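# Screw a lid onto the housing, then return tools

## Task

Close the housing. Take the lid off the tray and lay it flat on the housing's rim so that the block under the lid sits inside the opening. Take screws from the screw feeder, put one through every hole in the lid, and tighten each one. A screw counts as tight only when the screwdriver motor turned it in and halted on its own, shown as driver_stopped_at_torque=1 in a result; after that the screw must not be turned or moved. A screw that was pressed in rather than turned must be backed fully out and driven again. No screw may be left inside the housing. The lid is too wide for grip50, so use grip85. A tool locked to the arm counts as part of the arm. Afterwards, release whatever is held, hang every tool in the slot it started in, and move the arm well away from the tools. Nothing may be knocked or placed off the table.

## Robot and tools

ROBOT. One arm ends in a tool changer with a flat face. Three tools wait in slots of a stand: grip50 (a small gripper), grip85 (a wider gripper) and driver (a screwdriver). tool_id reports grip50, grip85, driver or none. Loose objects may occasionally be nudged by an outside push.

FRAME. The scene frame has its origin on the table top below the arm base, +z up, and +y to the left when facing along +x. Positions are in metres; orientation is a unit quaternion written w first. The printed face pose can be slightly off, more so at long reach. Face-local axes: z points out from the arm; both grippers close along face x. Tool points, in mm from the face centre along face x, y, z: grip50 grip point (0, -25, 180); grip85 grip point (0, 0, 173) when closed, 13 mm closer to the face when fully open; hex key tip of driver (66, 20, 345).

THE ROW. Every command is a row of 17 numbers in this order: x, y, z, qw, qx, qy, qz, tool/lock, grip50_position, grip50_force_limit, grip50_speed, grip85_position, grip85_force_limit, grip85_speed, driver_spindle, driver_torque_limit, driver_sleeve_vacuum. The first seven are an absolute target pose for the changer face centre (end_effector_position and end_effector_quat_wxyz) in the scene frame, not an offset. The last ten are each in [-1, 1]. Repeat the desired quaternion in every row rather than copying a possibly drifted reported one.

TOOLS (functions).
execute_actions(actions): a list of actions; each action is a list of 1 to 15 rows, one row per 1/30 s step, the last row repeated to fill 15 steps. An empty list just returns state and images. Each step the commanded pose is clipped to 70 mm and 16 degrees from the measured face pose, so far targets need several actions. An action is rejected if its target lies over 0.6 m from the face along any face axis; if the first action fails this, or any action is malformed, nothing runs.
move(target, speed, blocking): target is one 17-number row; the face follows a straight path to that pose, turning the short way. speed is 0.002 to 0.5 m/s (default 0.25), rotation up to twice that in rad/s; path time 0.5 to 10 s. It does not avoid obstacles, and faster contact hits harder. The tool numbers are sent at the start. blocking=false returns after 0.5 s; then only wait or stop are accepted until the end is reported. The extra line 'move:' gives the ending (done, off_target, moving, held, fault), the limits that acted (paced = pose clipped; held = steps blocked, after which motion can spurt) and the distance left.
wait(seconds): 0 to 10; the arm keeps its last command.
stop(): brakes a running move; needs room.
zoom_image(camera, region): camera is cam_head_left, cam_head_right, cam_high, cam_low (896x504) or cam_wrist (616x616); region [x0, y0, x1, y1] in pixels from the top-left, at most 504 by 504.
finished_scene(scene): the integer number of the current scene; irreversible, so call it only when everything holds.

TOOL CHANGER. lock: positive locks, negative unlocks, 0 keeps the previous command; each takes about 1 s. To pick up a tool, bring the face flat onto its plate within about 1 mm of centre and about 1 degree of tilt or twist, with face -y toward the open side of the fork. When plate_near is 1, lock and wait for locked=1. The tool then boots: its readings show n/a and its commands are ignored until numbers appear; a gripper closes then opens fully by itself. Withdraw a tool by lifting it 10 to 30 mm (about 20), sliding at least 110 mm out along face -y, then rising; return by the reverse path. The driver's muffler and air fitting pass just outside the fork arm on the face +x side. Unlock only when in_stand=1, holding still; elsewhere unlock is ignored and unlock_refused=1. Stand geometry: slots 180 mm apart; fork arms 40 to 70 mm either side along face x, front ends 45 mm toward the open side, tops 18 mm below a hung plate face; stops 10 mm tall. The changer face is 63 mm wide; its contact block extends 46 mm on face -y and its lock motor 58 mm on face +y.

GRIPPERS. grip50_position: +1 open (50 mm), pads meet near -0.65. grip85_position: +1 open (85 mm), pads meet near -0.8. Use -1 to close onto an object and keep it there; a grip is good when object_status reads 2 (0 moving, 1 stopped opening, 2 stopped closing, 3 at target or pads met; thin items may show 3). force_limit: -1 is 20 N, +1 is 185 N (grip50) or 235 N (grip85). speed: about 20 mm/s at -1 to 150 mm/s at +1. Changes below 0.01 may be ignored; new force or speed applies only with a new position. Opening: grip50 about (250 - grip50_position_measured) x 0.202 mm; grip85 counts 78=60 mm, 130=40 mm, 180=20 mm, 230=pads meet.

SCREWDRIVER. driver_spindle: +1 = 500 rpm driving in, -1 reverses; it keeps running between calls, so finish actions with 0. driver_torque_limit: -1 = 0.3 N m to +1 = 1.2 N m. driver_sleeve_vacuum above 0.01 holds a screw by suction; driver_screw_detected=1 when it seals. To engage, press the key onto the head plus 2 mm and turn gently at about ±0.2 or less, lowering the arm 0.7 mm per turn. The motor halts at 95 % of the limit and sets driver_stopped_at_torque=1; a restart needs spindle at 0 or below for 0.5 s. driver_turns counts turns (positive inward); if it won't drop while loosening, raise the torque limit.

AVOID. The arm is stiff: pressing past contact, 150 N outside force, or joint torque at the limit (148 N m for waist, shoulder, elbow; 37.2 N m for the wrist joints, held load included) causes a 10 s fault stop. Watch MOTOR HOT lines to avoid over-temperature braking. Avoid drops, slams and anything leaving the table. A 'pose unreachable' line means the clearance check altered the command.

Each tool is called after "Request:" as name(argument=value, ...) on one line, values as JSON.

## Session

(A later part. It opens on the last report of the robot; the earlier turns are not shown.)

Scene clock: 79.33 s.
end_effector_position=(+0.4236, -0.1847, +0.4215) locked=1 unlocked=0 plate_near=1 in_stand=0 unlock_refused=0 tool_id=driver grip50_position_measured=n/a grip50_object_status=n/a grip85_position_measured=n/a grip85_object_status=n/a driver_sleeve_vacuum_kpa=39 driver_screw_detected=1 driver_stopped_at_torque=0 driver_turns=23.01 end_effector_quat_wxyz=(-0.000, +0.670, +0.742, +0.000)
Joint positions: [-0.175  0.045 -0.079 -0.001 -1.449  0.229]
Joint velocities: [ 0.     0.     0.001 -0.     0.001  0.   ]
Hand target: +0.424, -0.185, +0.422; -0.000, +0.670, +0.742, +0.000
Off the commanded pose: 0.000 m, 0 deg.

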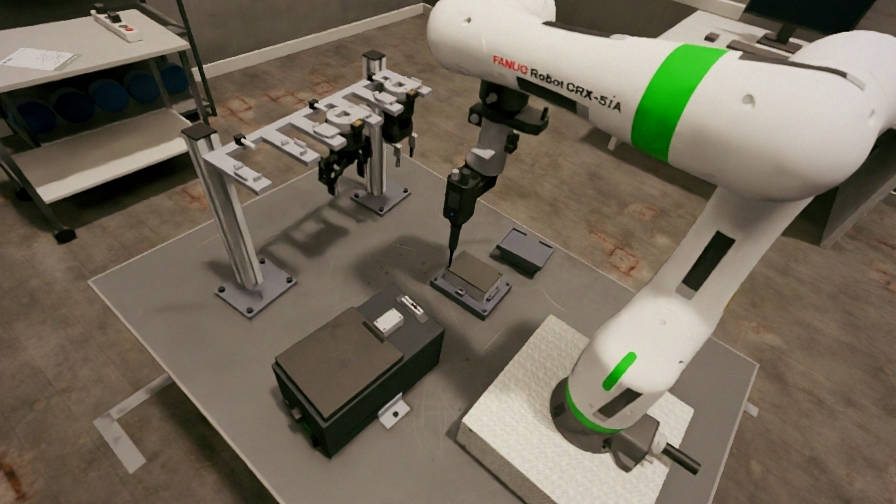

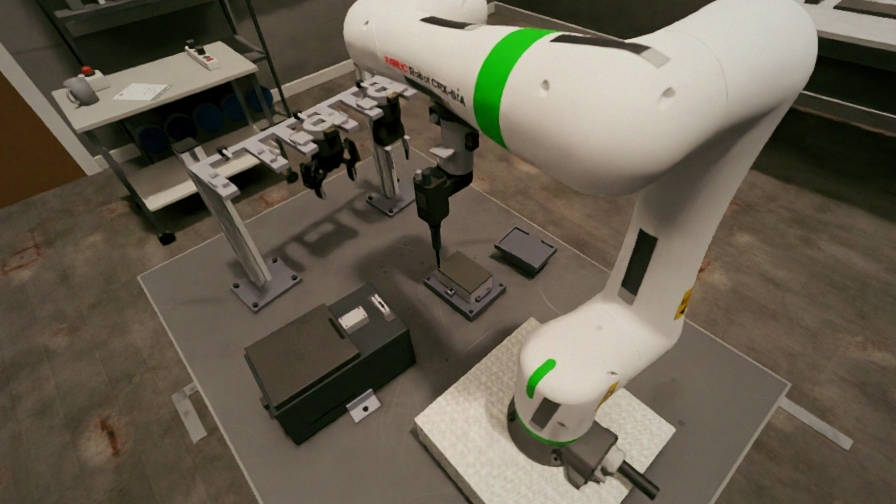

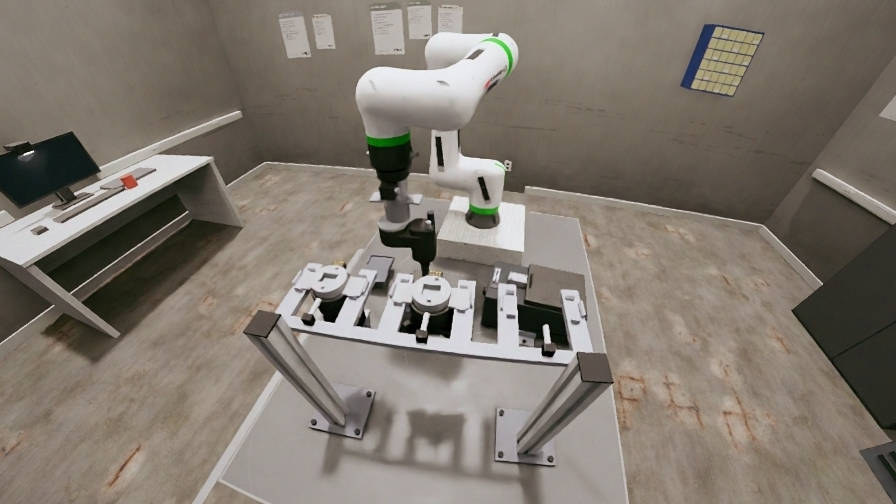

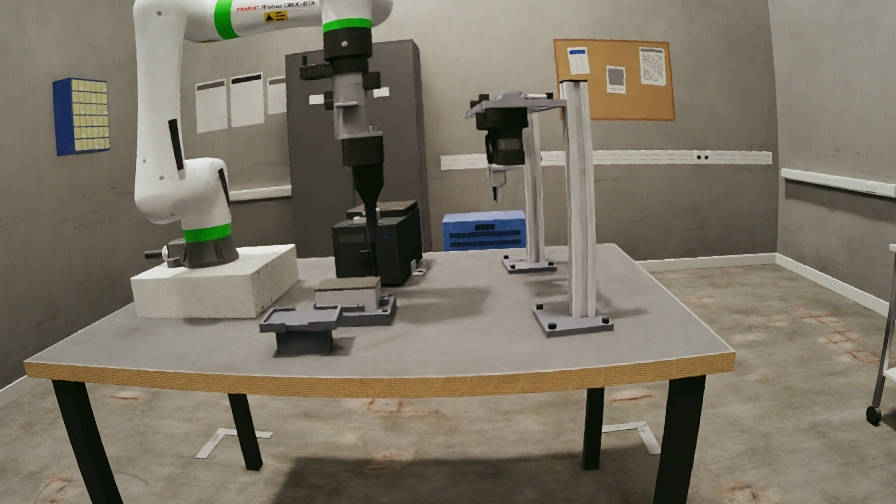

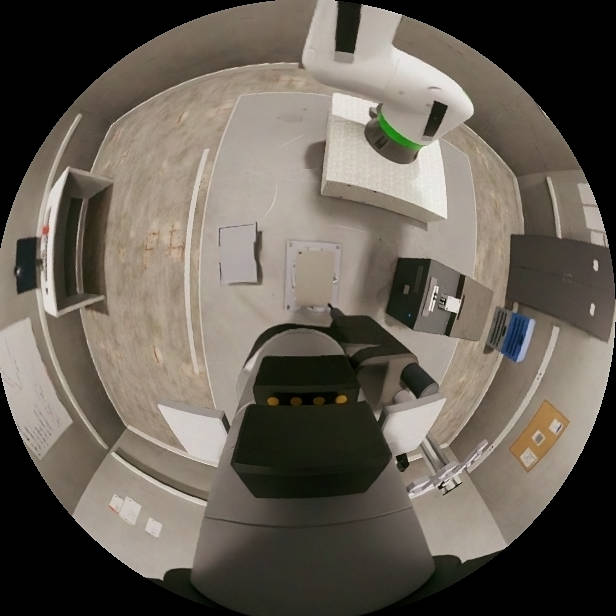

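Request:
execute_actions(actions=[[[0.4236,-0.1847,0.4285,0,0.6704,0.742,0,0,0,0,0,0,0,0,0,0,1]],[[0.4227,-0.1849,0.4285,0,0.6704,0.742,0,0,0,0,0,0,0,0,0,0,1]],[[0.4227,-0.1849,0.425,0,0.6704,0.742,0,0,0,0,0,0,0,0,0,0,1]],[[0.4227,-0.1849,0.4215,0,0.6704,0.742,0,0,0,0,0,0,0,0,0,0,1]]])

Request:
zoom_image(camera="cam_head_left", region=[420,235,480,295])

Request:
zoom_image(camera="cam_head_right", region=[425,250,455,280])

Scene clock: 81.67 s.
end_effector_position=(+0.4227, -0.1849, +0.4215) locked=1 unlocked=0 plate_near=1 in_stand=0 unlock_refused=0 tool_id=driver grip50_position_measured=n/a grip50_object_status=n/a grip85_position_measured=n/a grip85_object_status=n/a driver_sleeve_vacuum_kpa=39 driver_screw_detected=1 driver_stopped_at_torque=0 driver_turns=23.01 end_effector_quat_wxyz=(+0.000, +0.670, +0.742, -0.000)
Joint positions: [-0.176  0.043 -0.081 -0.001 -1.449  0.23 ]
Joint velocities: [-0.001  0.     0.     0.     0.001  0.   ]
Hand target: +0.423, -0.185, +0.422; -0.000, +0.670, +0.742, +0.000
Off the commanded pose: 0.000 m, 0 deg.

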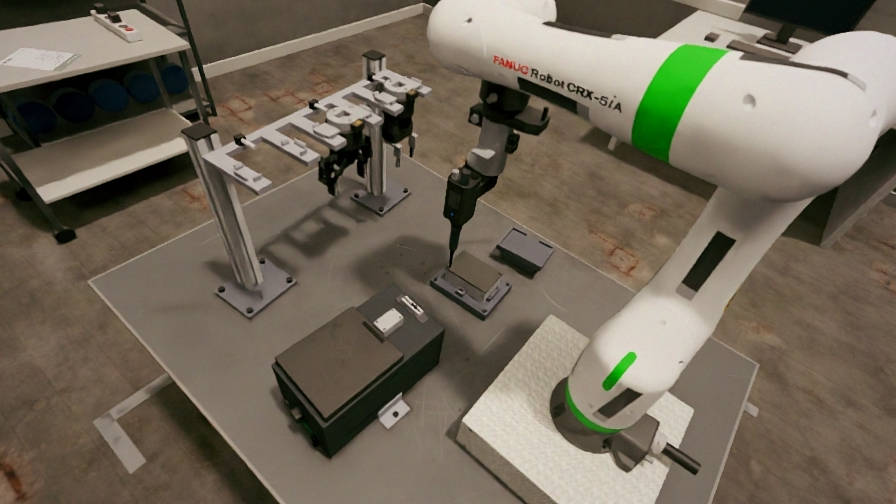

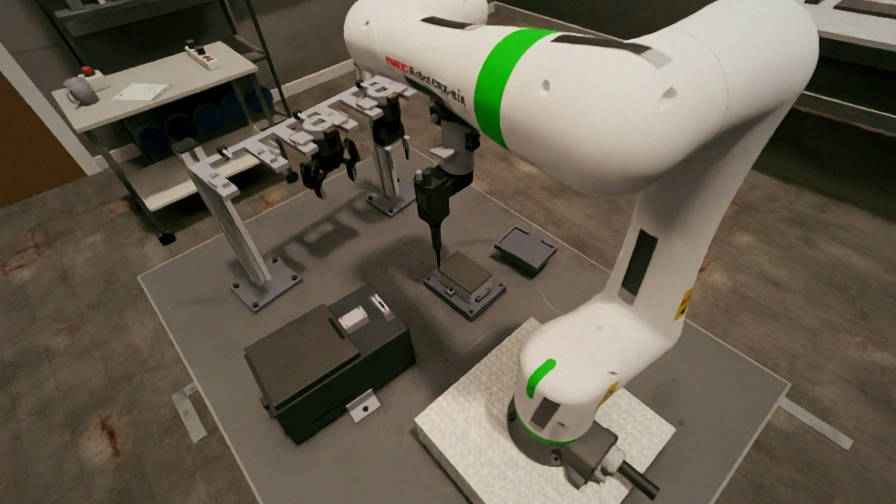

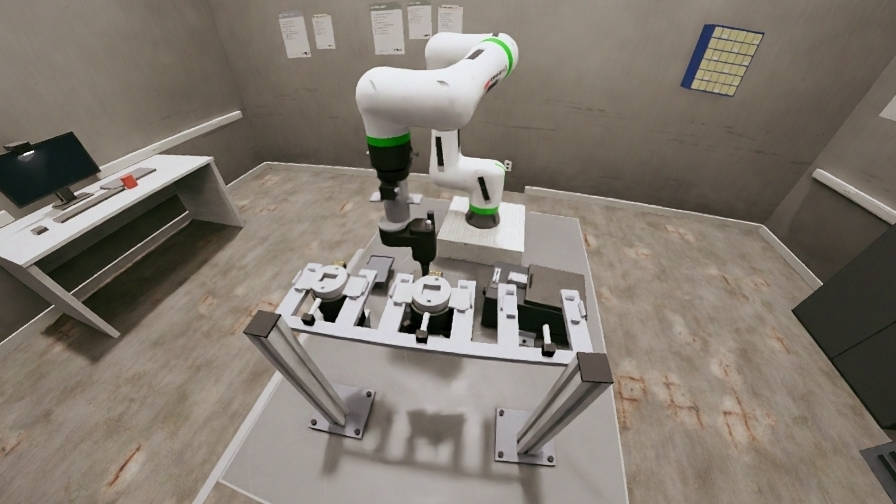

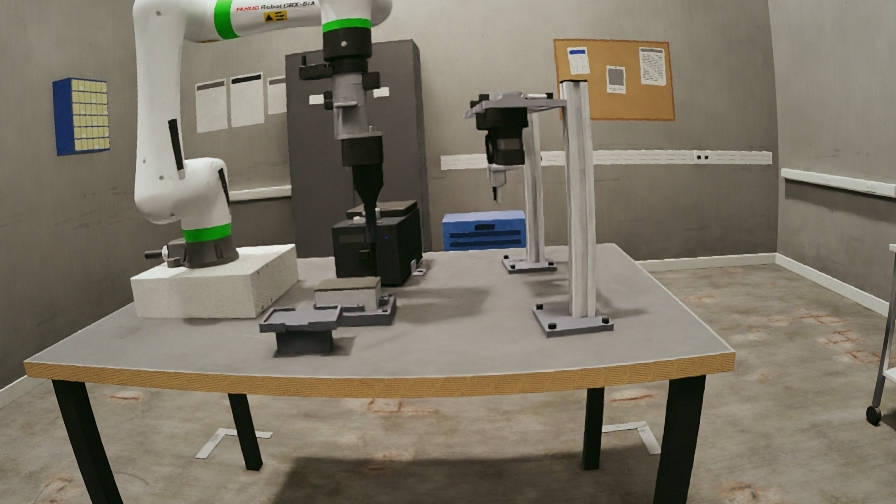

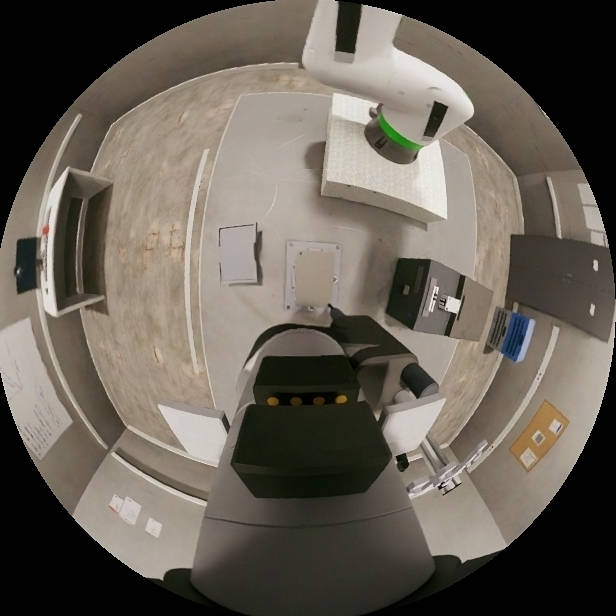

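Region (420, 235, 480, 295) of cam_head_left's 896x504 image, scaled by 8.400, with more detail than that image has.

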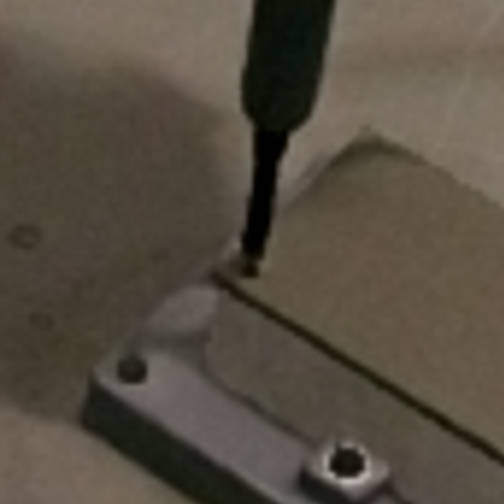

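Region (425, 250, 455, 280) of cam_head_right's 896x504 image, scaled by 16.800, with more detail than that image has.

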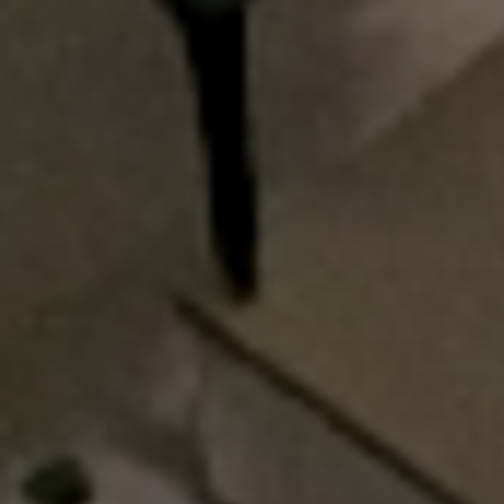

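Request:
move(target=[0.4235,-0.186,0.436,0,0.6704,0.742,0,0,0,0,0,0,0,0,0,0,1], speed=0.015)

Request:
zoom_image(camera="cam_head_left", region=[420,235,480,295])

Request:
zoom_image(camera="cam_head_right", region=[425,250,455,280])

Request:
execute_actions(actions=[[[0.4235,-0.186,0.4285,0,0.6704,0.742,0,0,0,0,0,0,0,0,0,0,1]],[[0.4235,-0.186,0.425,0,0.6704,0.742,0,0,0,0,0,0,0,0,0,0,1]],[[0.4235,-0.186,0.4215,0,0.6704,0.742,0,0,0,0,0,0,0,0,0,0,1]]])

Request:
zoom_image(camera="cam_head_left", region=[420,235,480,295])

Request:
zoom_image(camera="cam_head_right", region=[425,250,455,280])

Scene clock: 83.30 s.
end_effector_position=(+0.4235, -0.1860, +0.4360) locked=1 unlocked=0 plate_near=1 in_stand=0 unlock_refused=0 tool_id=driver grip50_position_measured=n/a grip50_object_status=n/a grip85_position_measured=n/a grip85_object_status=n/a driver_sleeve_vacuum_kpa=40 driver_screw_detected=1 driver_stopped_at_torque=0 driver_turns=23.01 end_effector_quat_wxyz=(+0.000, +0.670, +0.742, -0.000)
Joint positions: [-0.178  0.043 -0.048 -0.001 -1.483  0.232]
Joint velocities: [-0.    -0.002  0.     0.001 -0.001  0.   ]
Hand target: +0.424, -0.186, +0.436; -0.000, +0.670, +0.742, -0.000
Off the commanded pose: 0.000 m, 0 deg.
move: done

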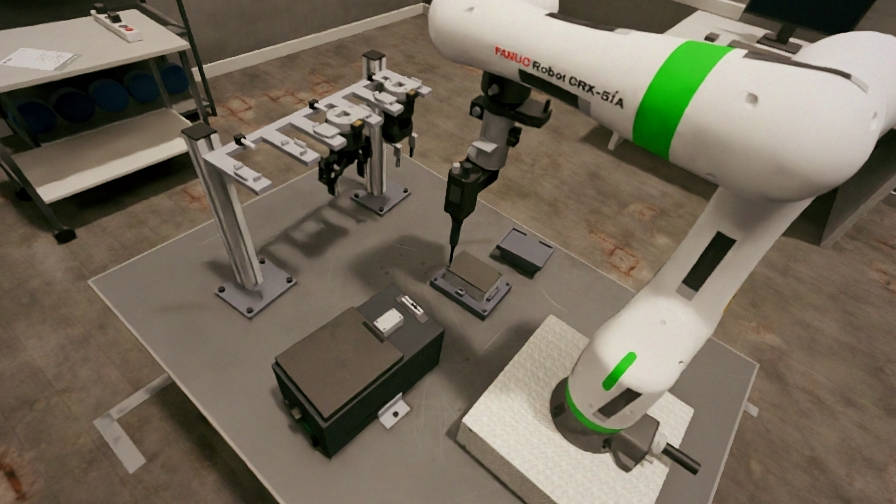

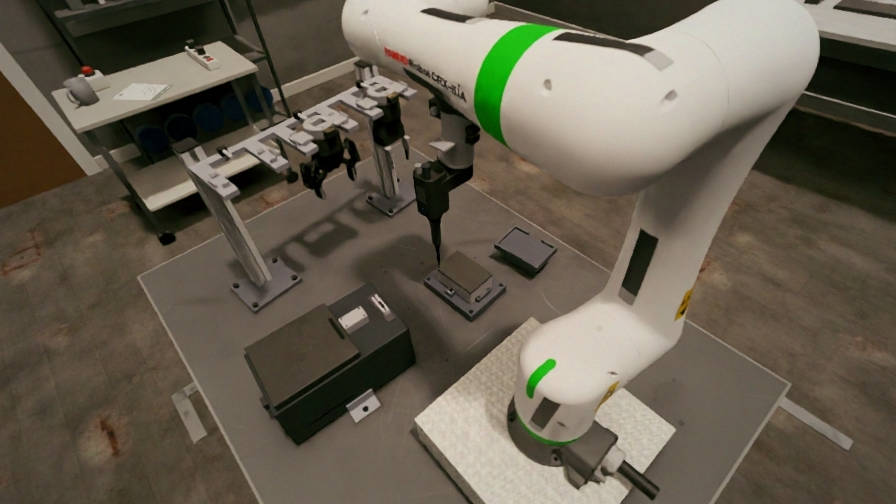

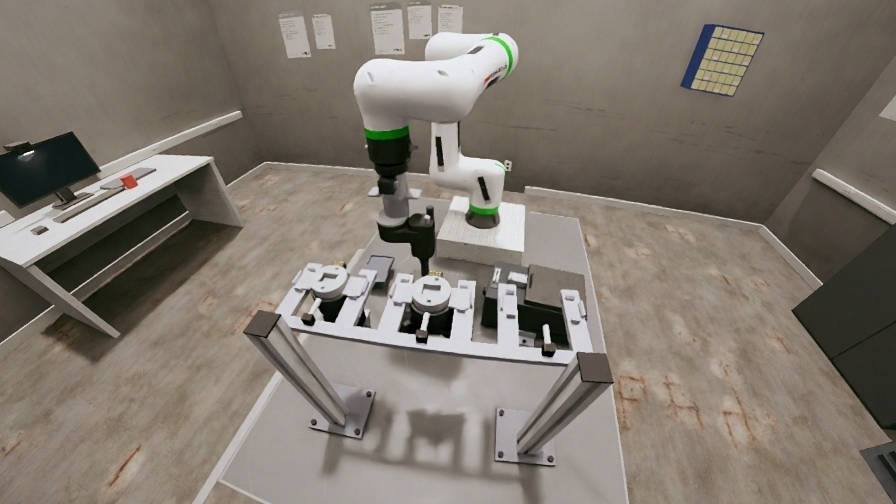

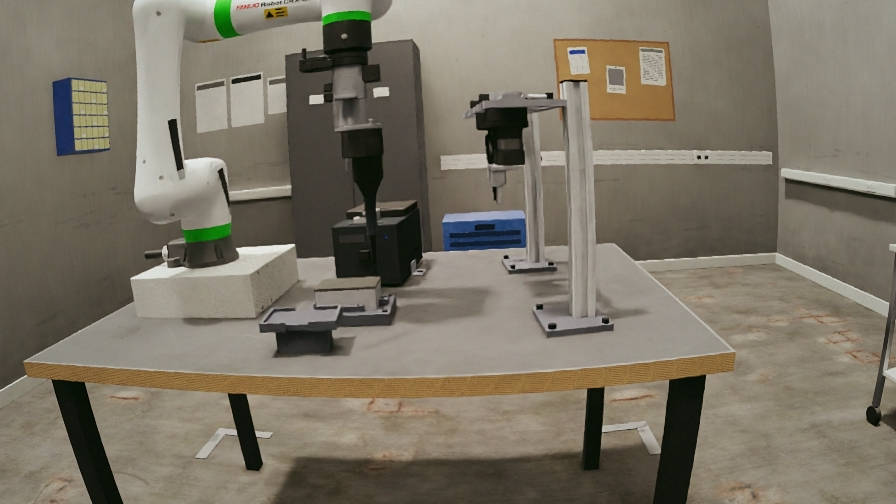

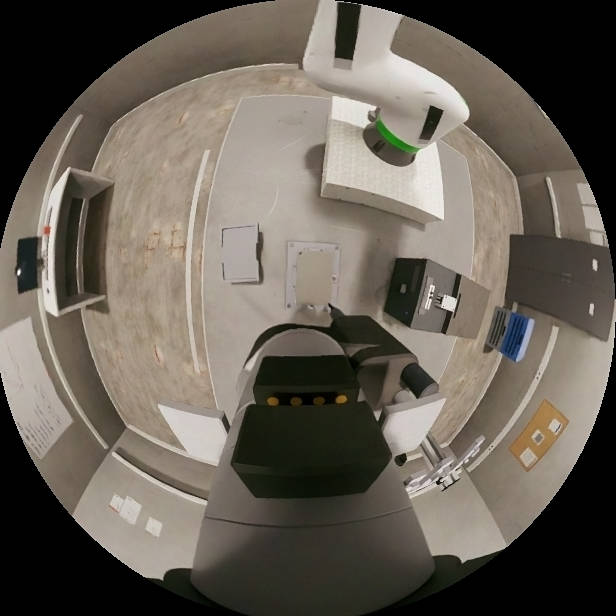

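Region (420, 235, 480, 295) of cam_head_left's 896x504 image, scaled by 8.400, with more detail than that image has.

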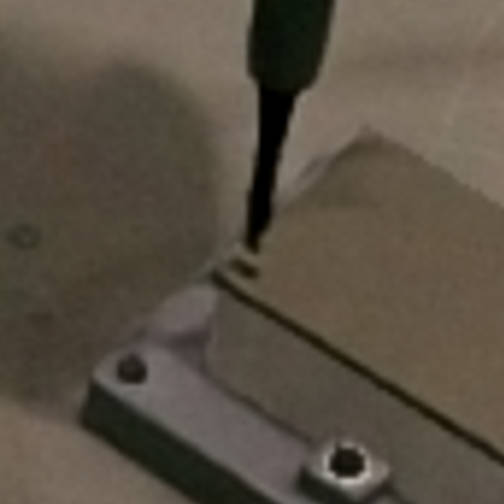

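Region (425, 250, 455, 280) of cam_head_right's 896x504 image, scaled by 16.800, with more detail than that image has.

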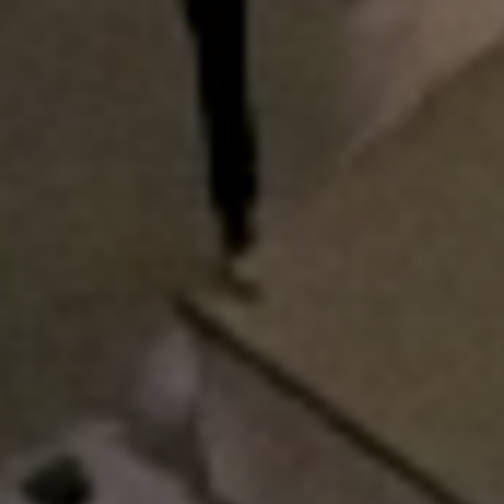

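Scene clock: 84.80 s.
end_effector_position=(+0.4235, -0.1860, +0.4215) locked=1 unlocked=0 plate_near=1 in_stand=0 unlock_refused=0 tool_id=driver grip50_position_measured=n/a grip50_object_status=n/a grip85_position_measured=n/a grip85_object_status=n/a driver_sleeve_vacuum_kpa=39 driver_screw_detected=1 driver_stopped_at_torque=0 driver_turns=23.01 end_effector_quat_wxyz=(+0.000, +0.670, +0.742, +0.000)
Joint positions: [-0.178  0.046 -0.078 -0.001 -1.449  0.232]
Joint velocities: [ 0.002 -0.002  0.     0.    -0.     0.001]
Hand target: +0.423, -0.186, +0.422; -0.000, +0.670, +0.742, +0.000
Off the commanded pose: 0.000 m, 0 deg.

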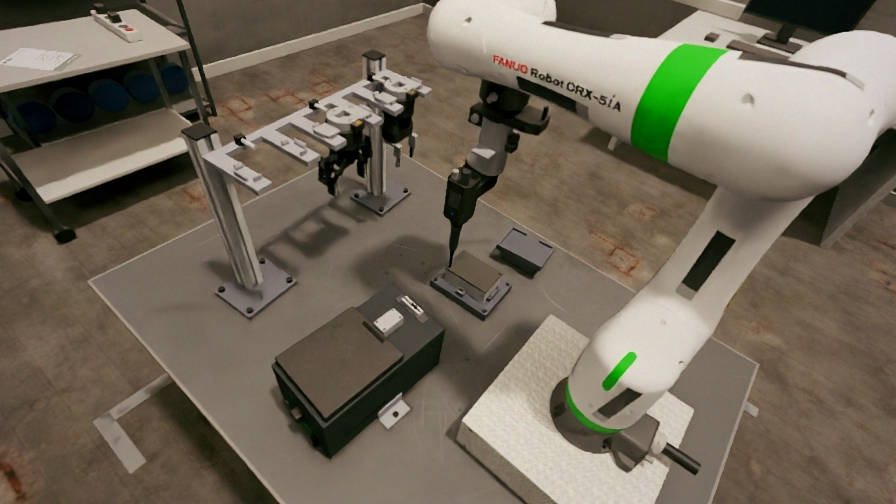

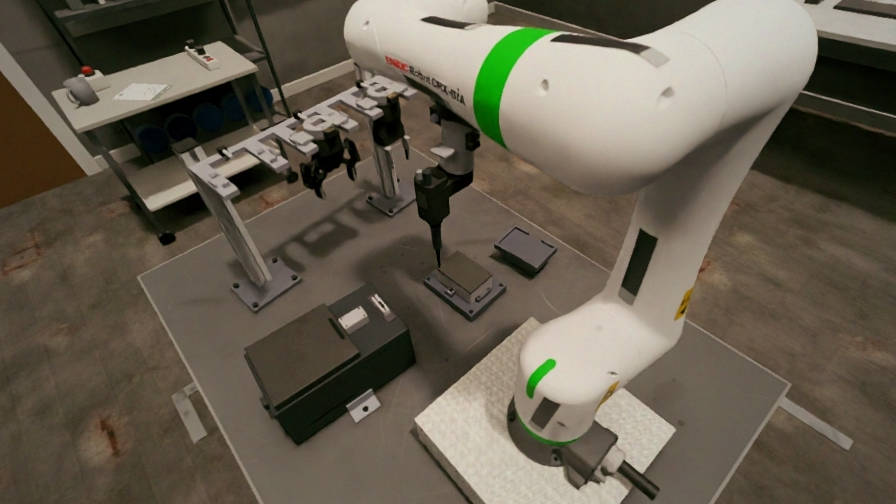

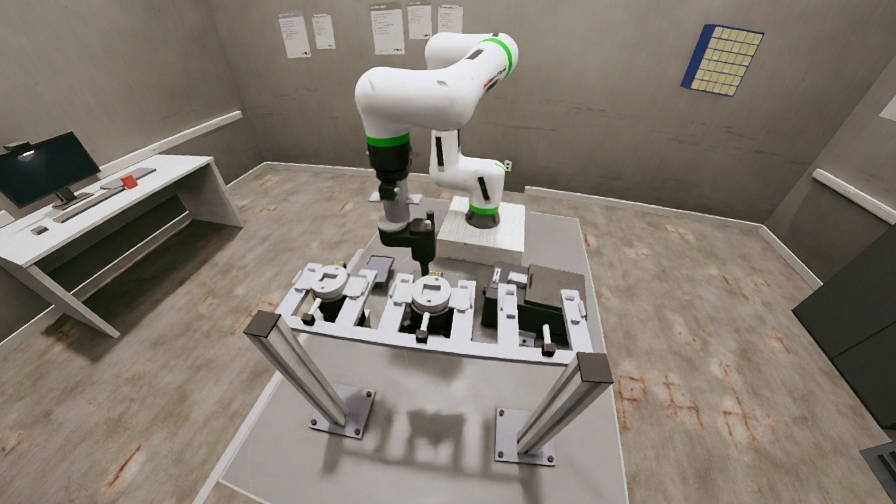

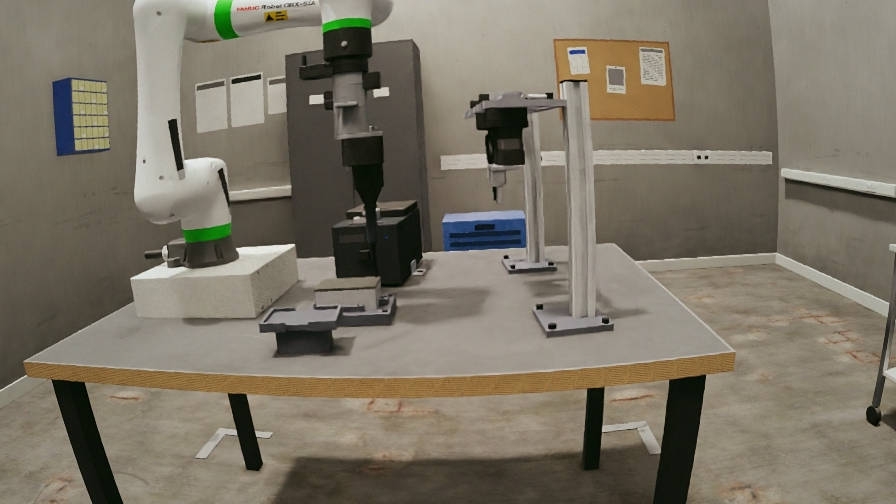

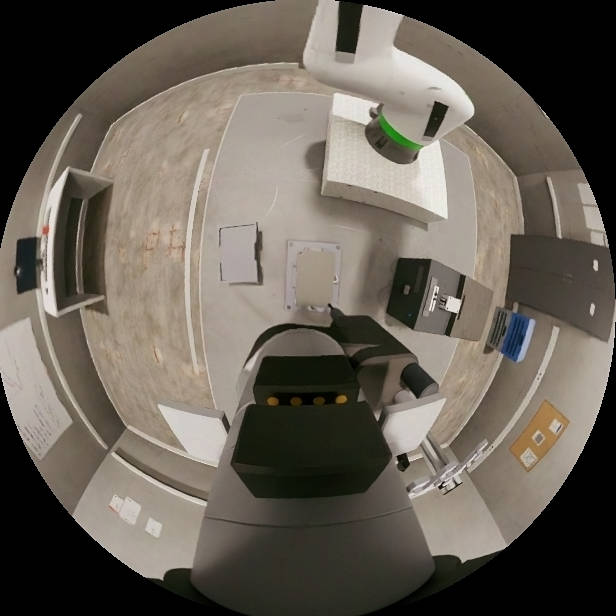

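Region (420, 235, 480, 295) of cam_head_left's 896x504 image, scaled by 8.400, with more detail than that image has.

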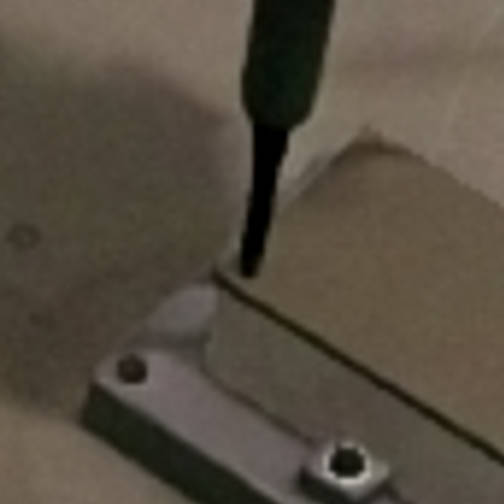

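Region (425, 250, 455, 280) of cam_head_right's 896x504 image, scaled by 16.800, with more detail than that image has.

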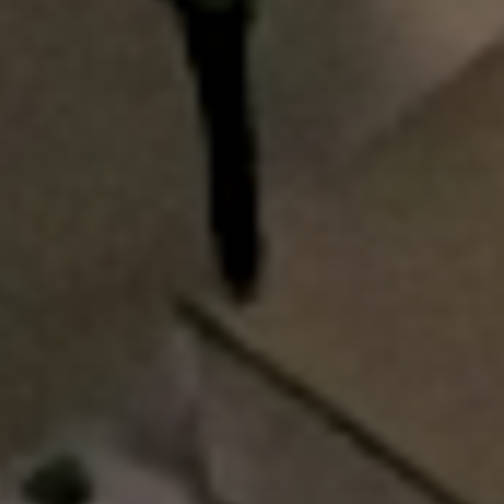

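Looks deeper. Try driving.

Request:
move(target=[0.4238,-0.186,0.4145,0,0.6704,0.742,0,0,0,0,0,0,0,0,0.33,0,1], speed=0.002)

Request:
execute_actions(actions=[[[0.4238,-0.186,0.4143,0,0.6704,0.742,0,0,0,0,0,0,0,0,0.33,0,1]],[[0.4238,-0.186,0.4143,0,0.6704,0.742,0,0,0,0,0,0,0,0,0.33,0,1]],[[0.4238,-0.186,0.4143,0,0.6704,0.742,0,0,0,0,0,0,0,0,0,0,1]]])

Request:
zoom_image(camera="cam_head_left", region=[420,235,480,295])

Scene clock: 88.87 s.
end_effector_position=(+0.4238, -0.1860, +0.4145) locked=1 unlocked=0 plate_near=1 in_stand=0 unlock_refused=0 tool_id=driver grip50_position_measured=n/a grip50_object_status=n/a grip85_position_measured=n/a grip85_object_status=n/a driver_sleeve_vacuum_kpa=40 driver_screw_detected=1 driver_stopped_at_torque=1 driver_turns=32.02 end_effector_quat_wxyz=(+0.000, +0.670, +0.742, -0.000)
Joint positions: [-0.178  0.049 -0.091 -0.001 -1.433  0.232]
Joint velocities: [-0.    -0.     0.     0.001 -0.001  0.   ]
Hand target: +0.424, -0.186, +0.414; -0.000, +0.670, +0.742, +0.000
Off the commanded pose: 0.000 m, 0 deg.
move: done

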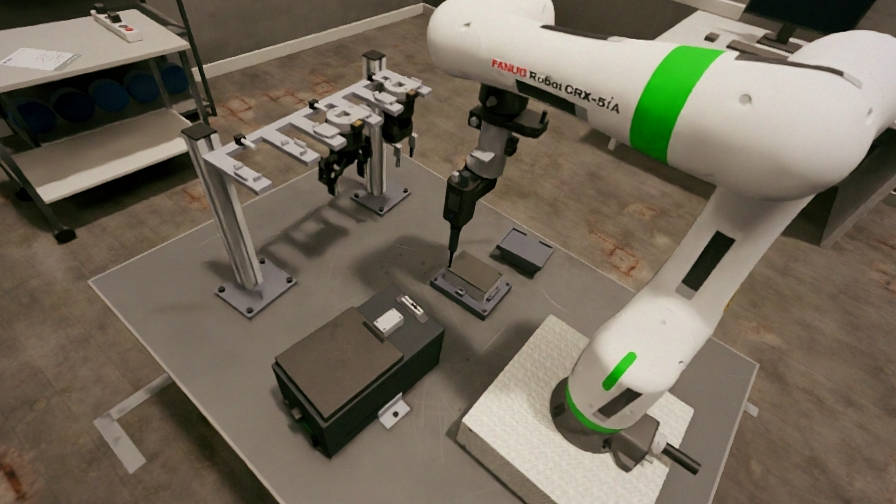

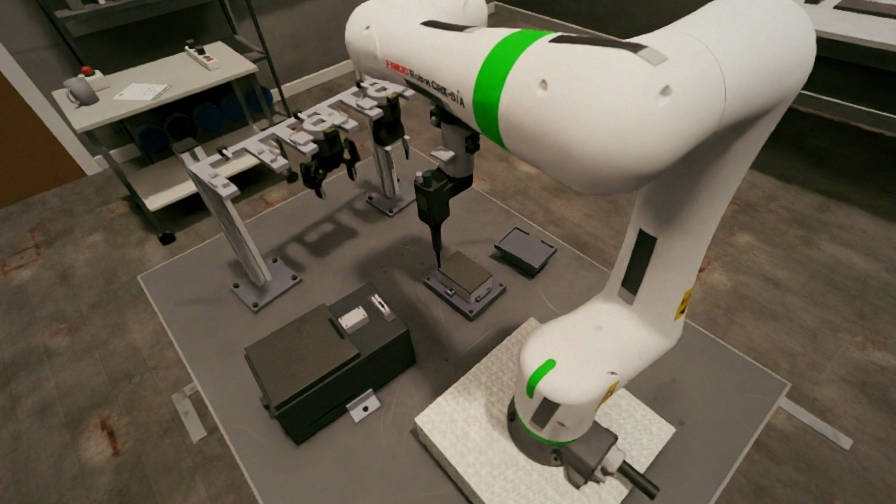

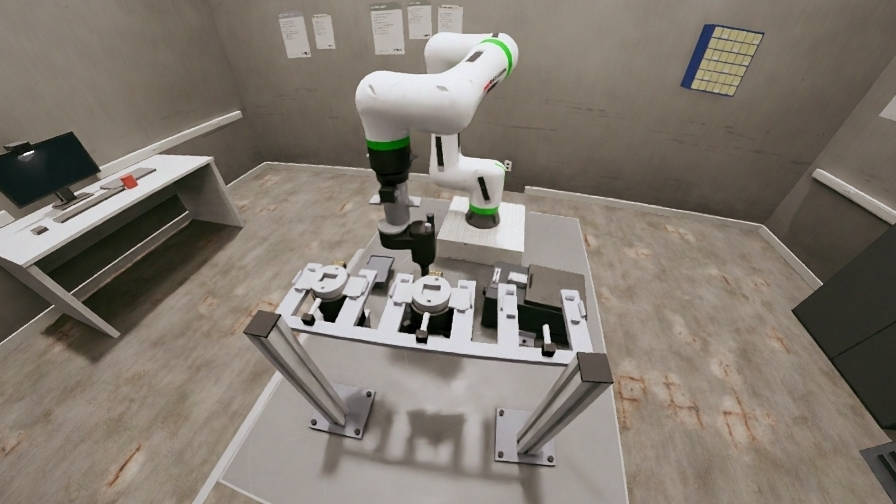

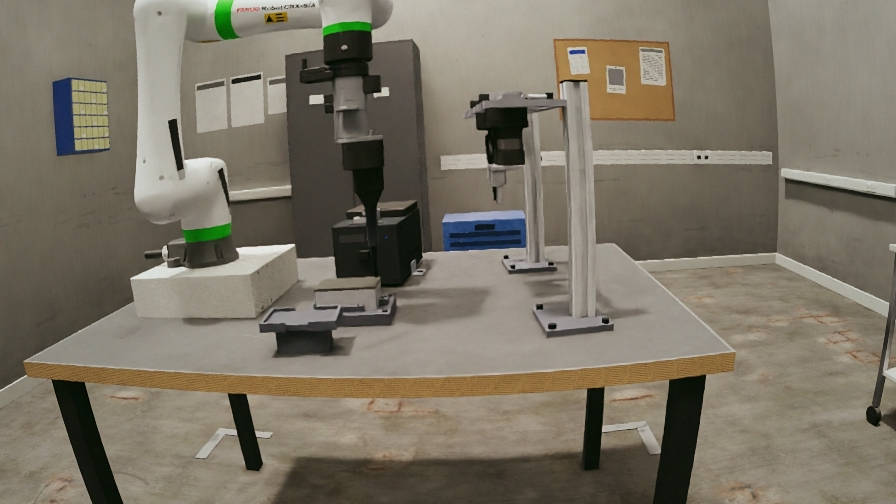

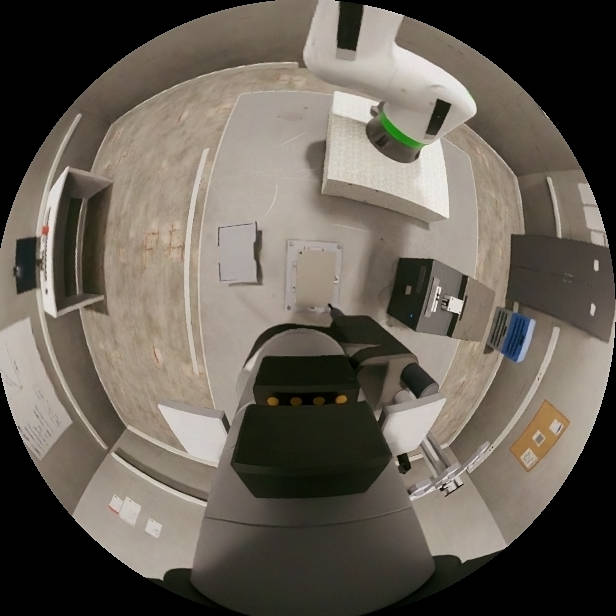

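Scene clock: 90.37 s.
end_effector_position=(+0.4238, -0.1860, +0.4143) locked=1 unlocked=0 plate_near=1 in_stand=0 unlock_refused=0 tool_id=driver grip50_position_measured=n/a grip50_object_status=n/a grip85_position_measured=n/a grip85_object_status=n/a driver_sleeve_vacuum_kpa=40 driver_screw_detected=1 driver_stopped_at_torque=1 driver_turns=32.02 end_effector_quat_wxyz=(+0.000, +0.670, +0.742, -0.000)
Joint positions: [-0.178  0.049 -0.092 -0.001 -1.433  0.232]
Joint velocities: [ 0.    -0.001  0.    -0.001  0.    -0.   ]
Hand target: +0.424, -0.186, +0.414; -0.000, +0.670, +0.742, -0.000
Off the commanded pose: 0.000 m, 0 deg.

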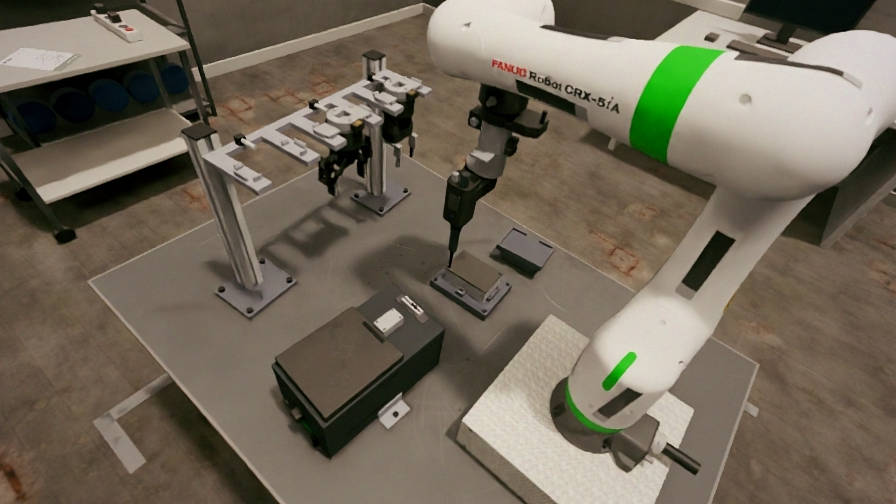

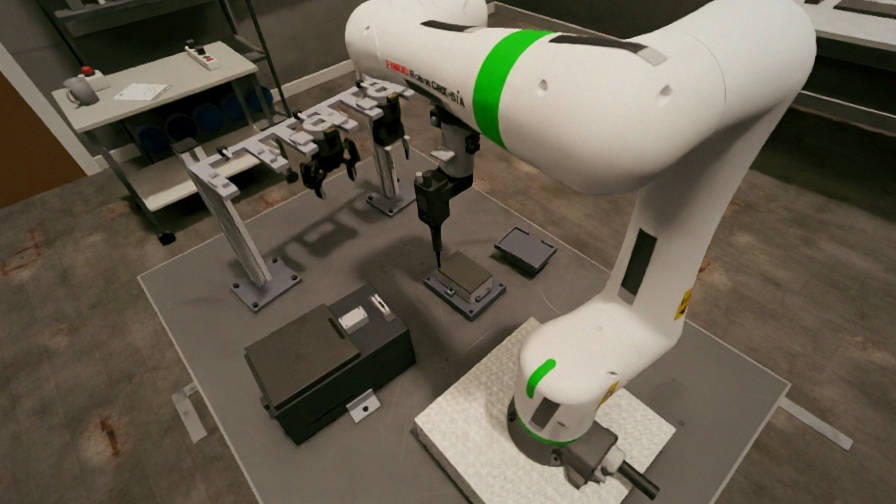

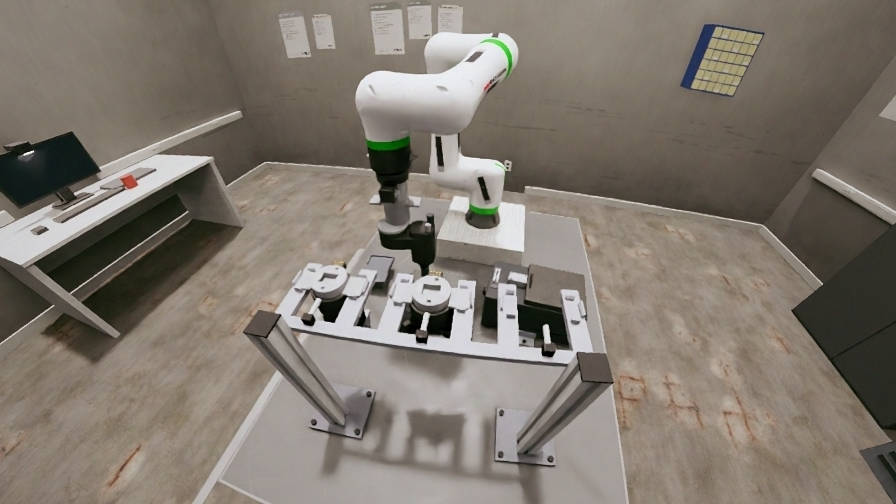

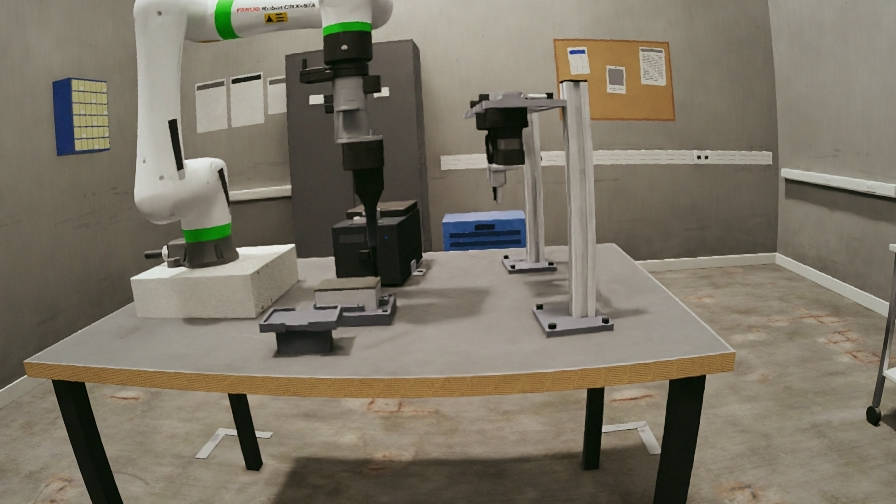

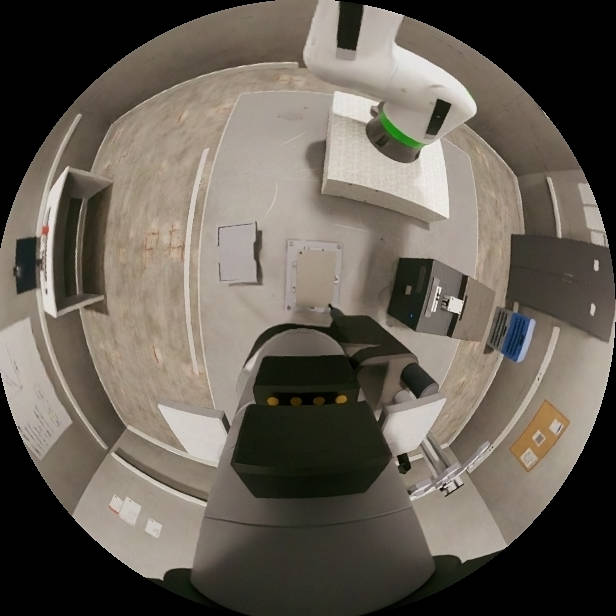

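Region (420, 235, 480, 295) of cam_head_left's 896x504 image, scaled by 8.400, with more detail than that image has.

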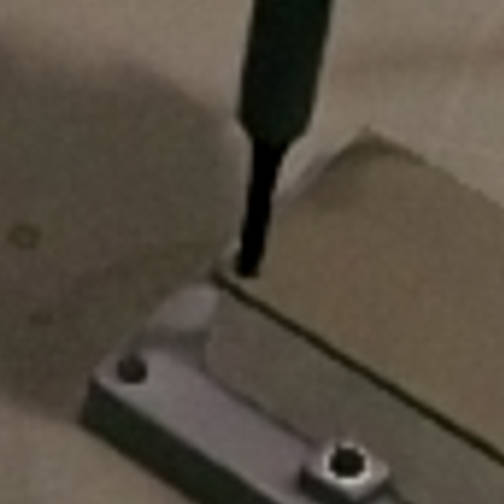

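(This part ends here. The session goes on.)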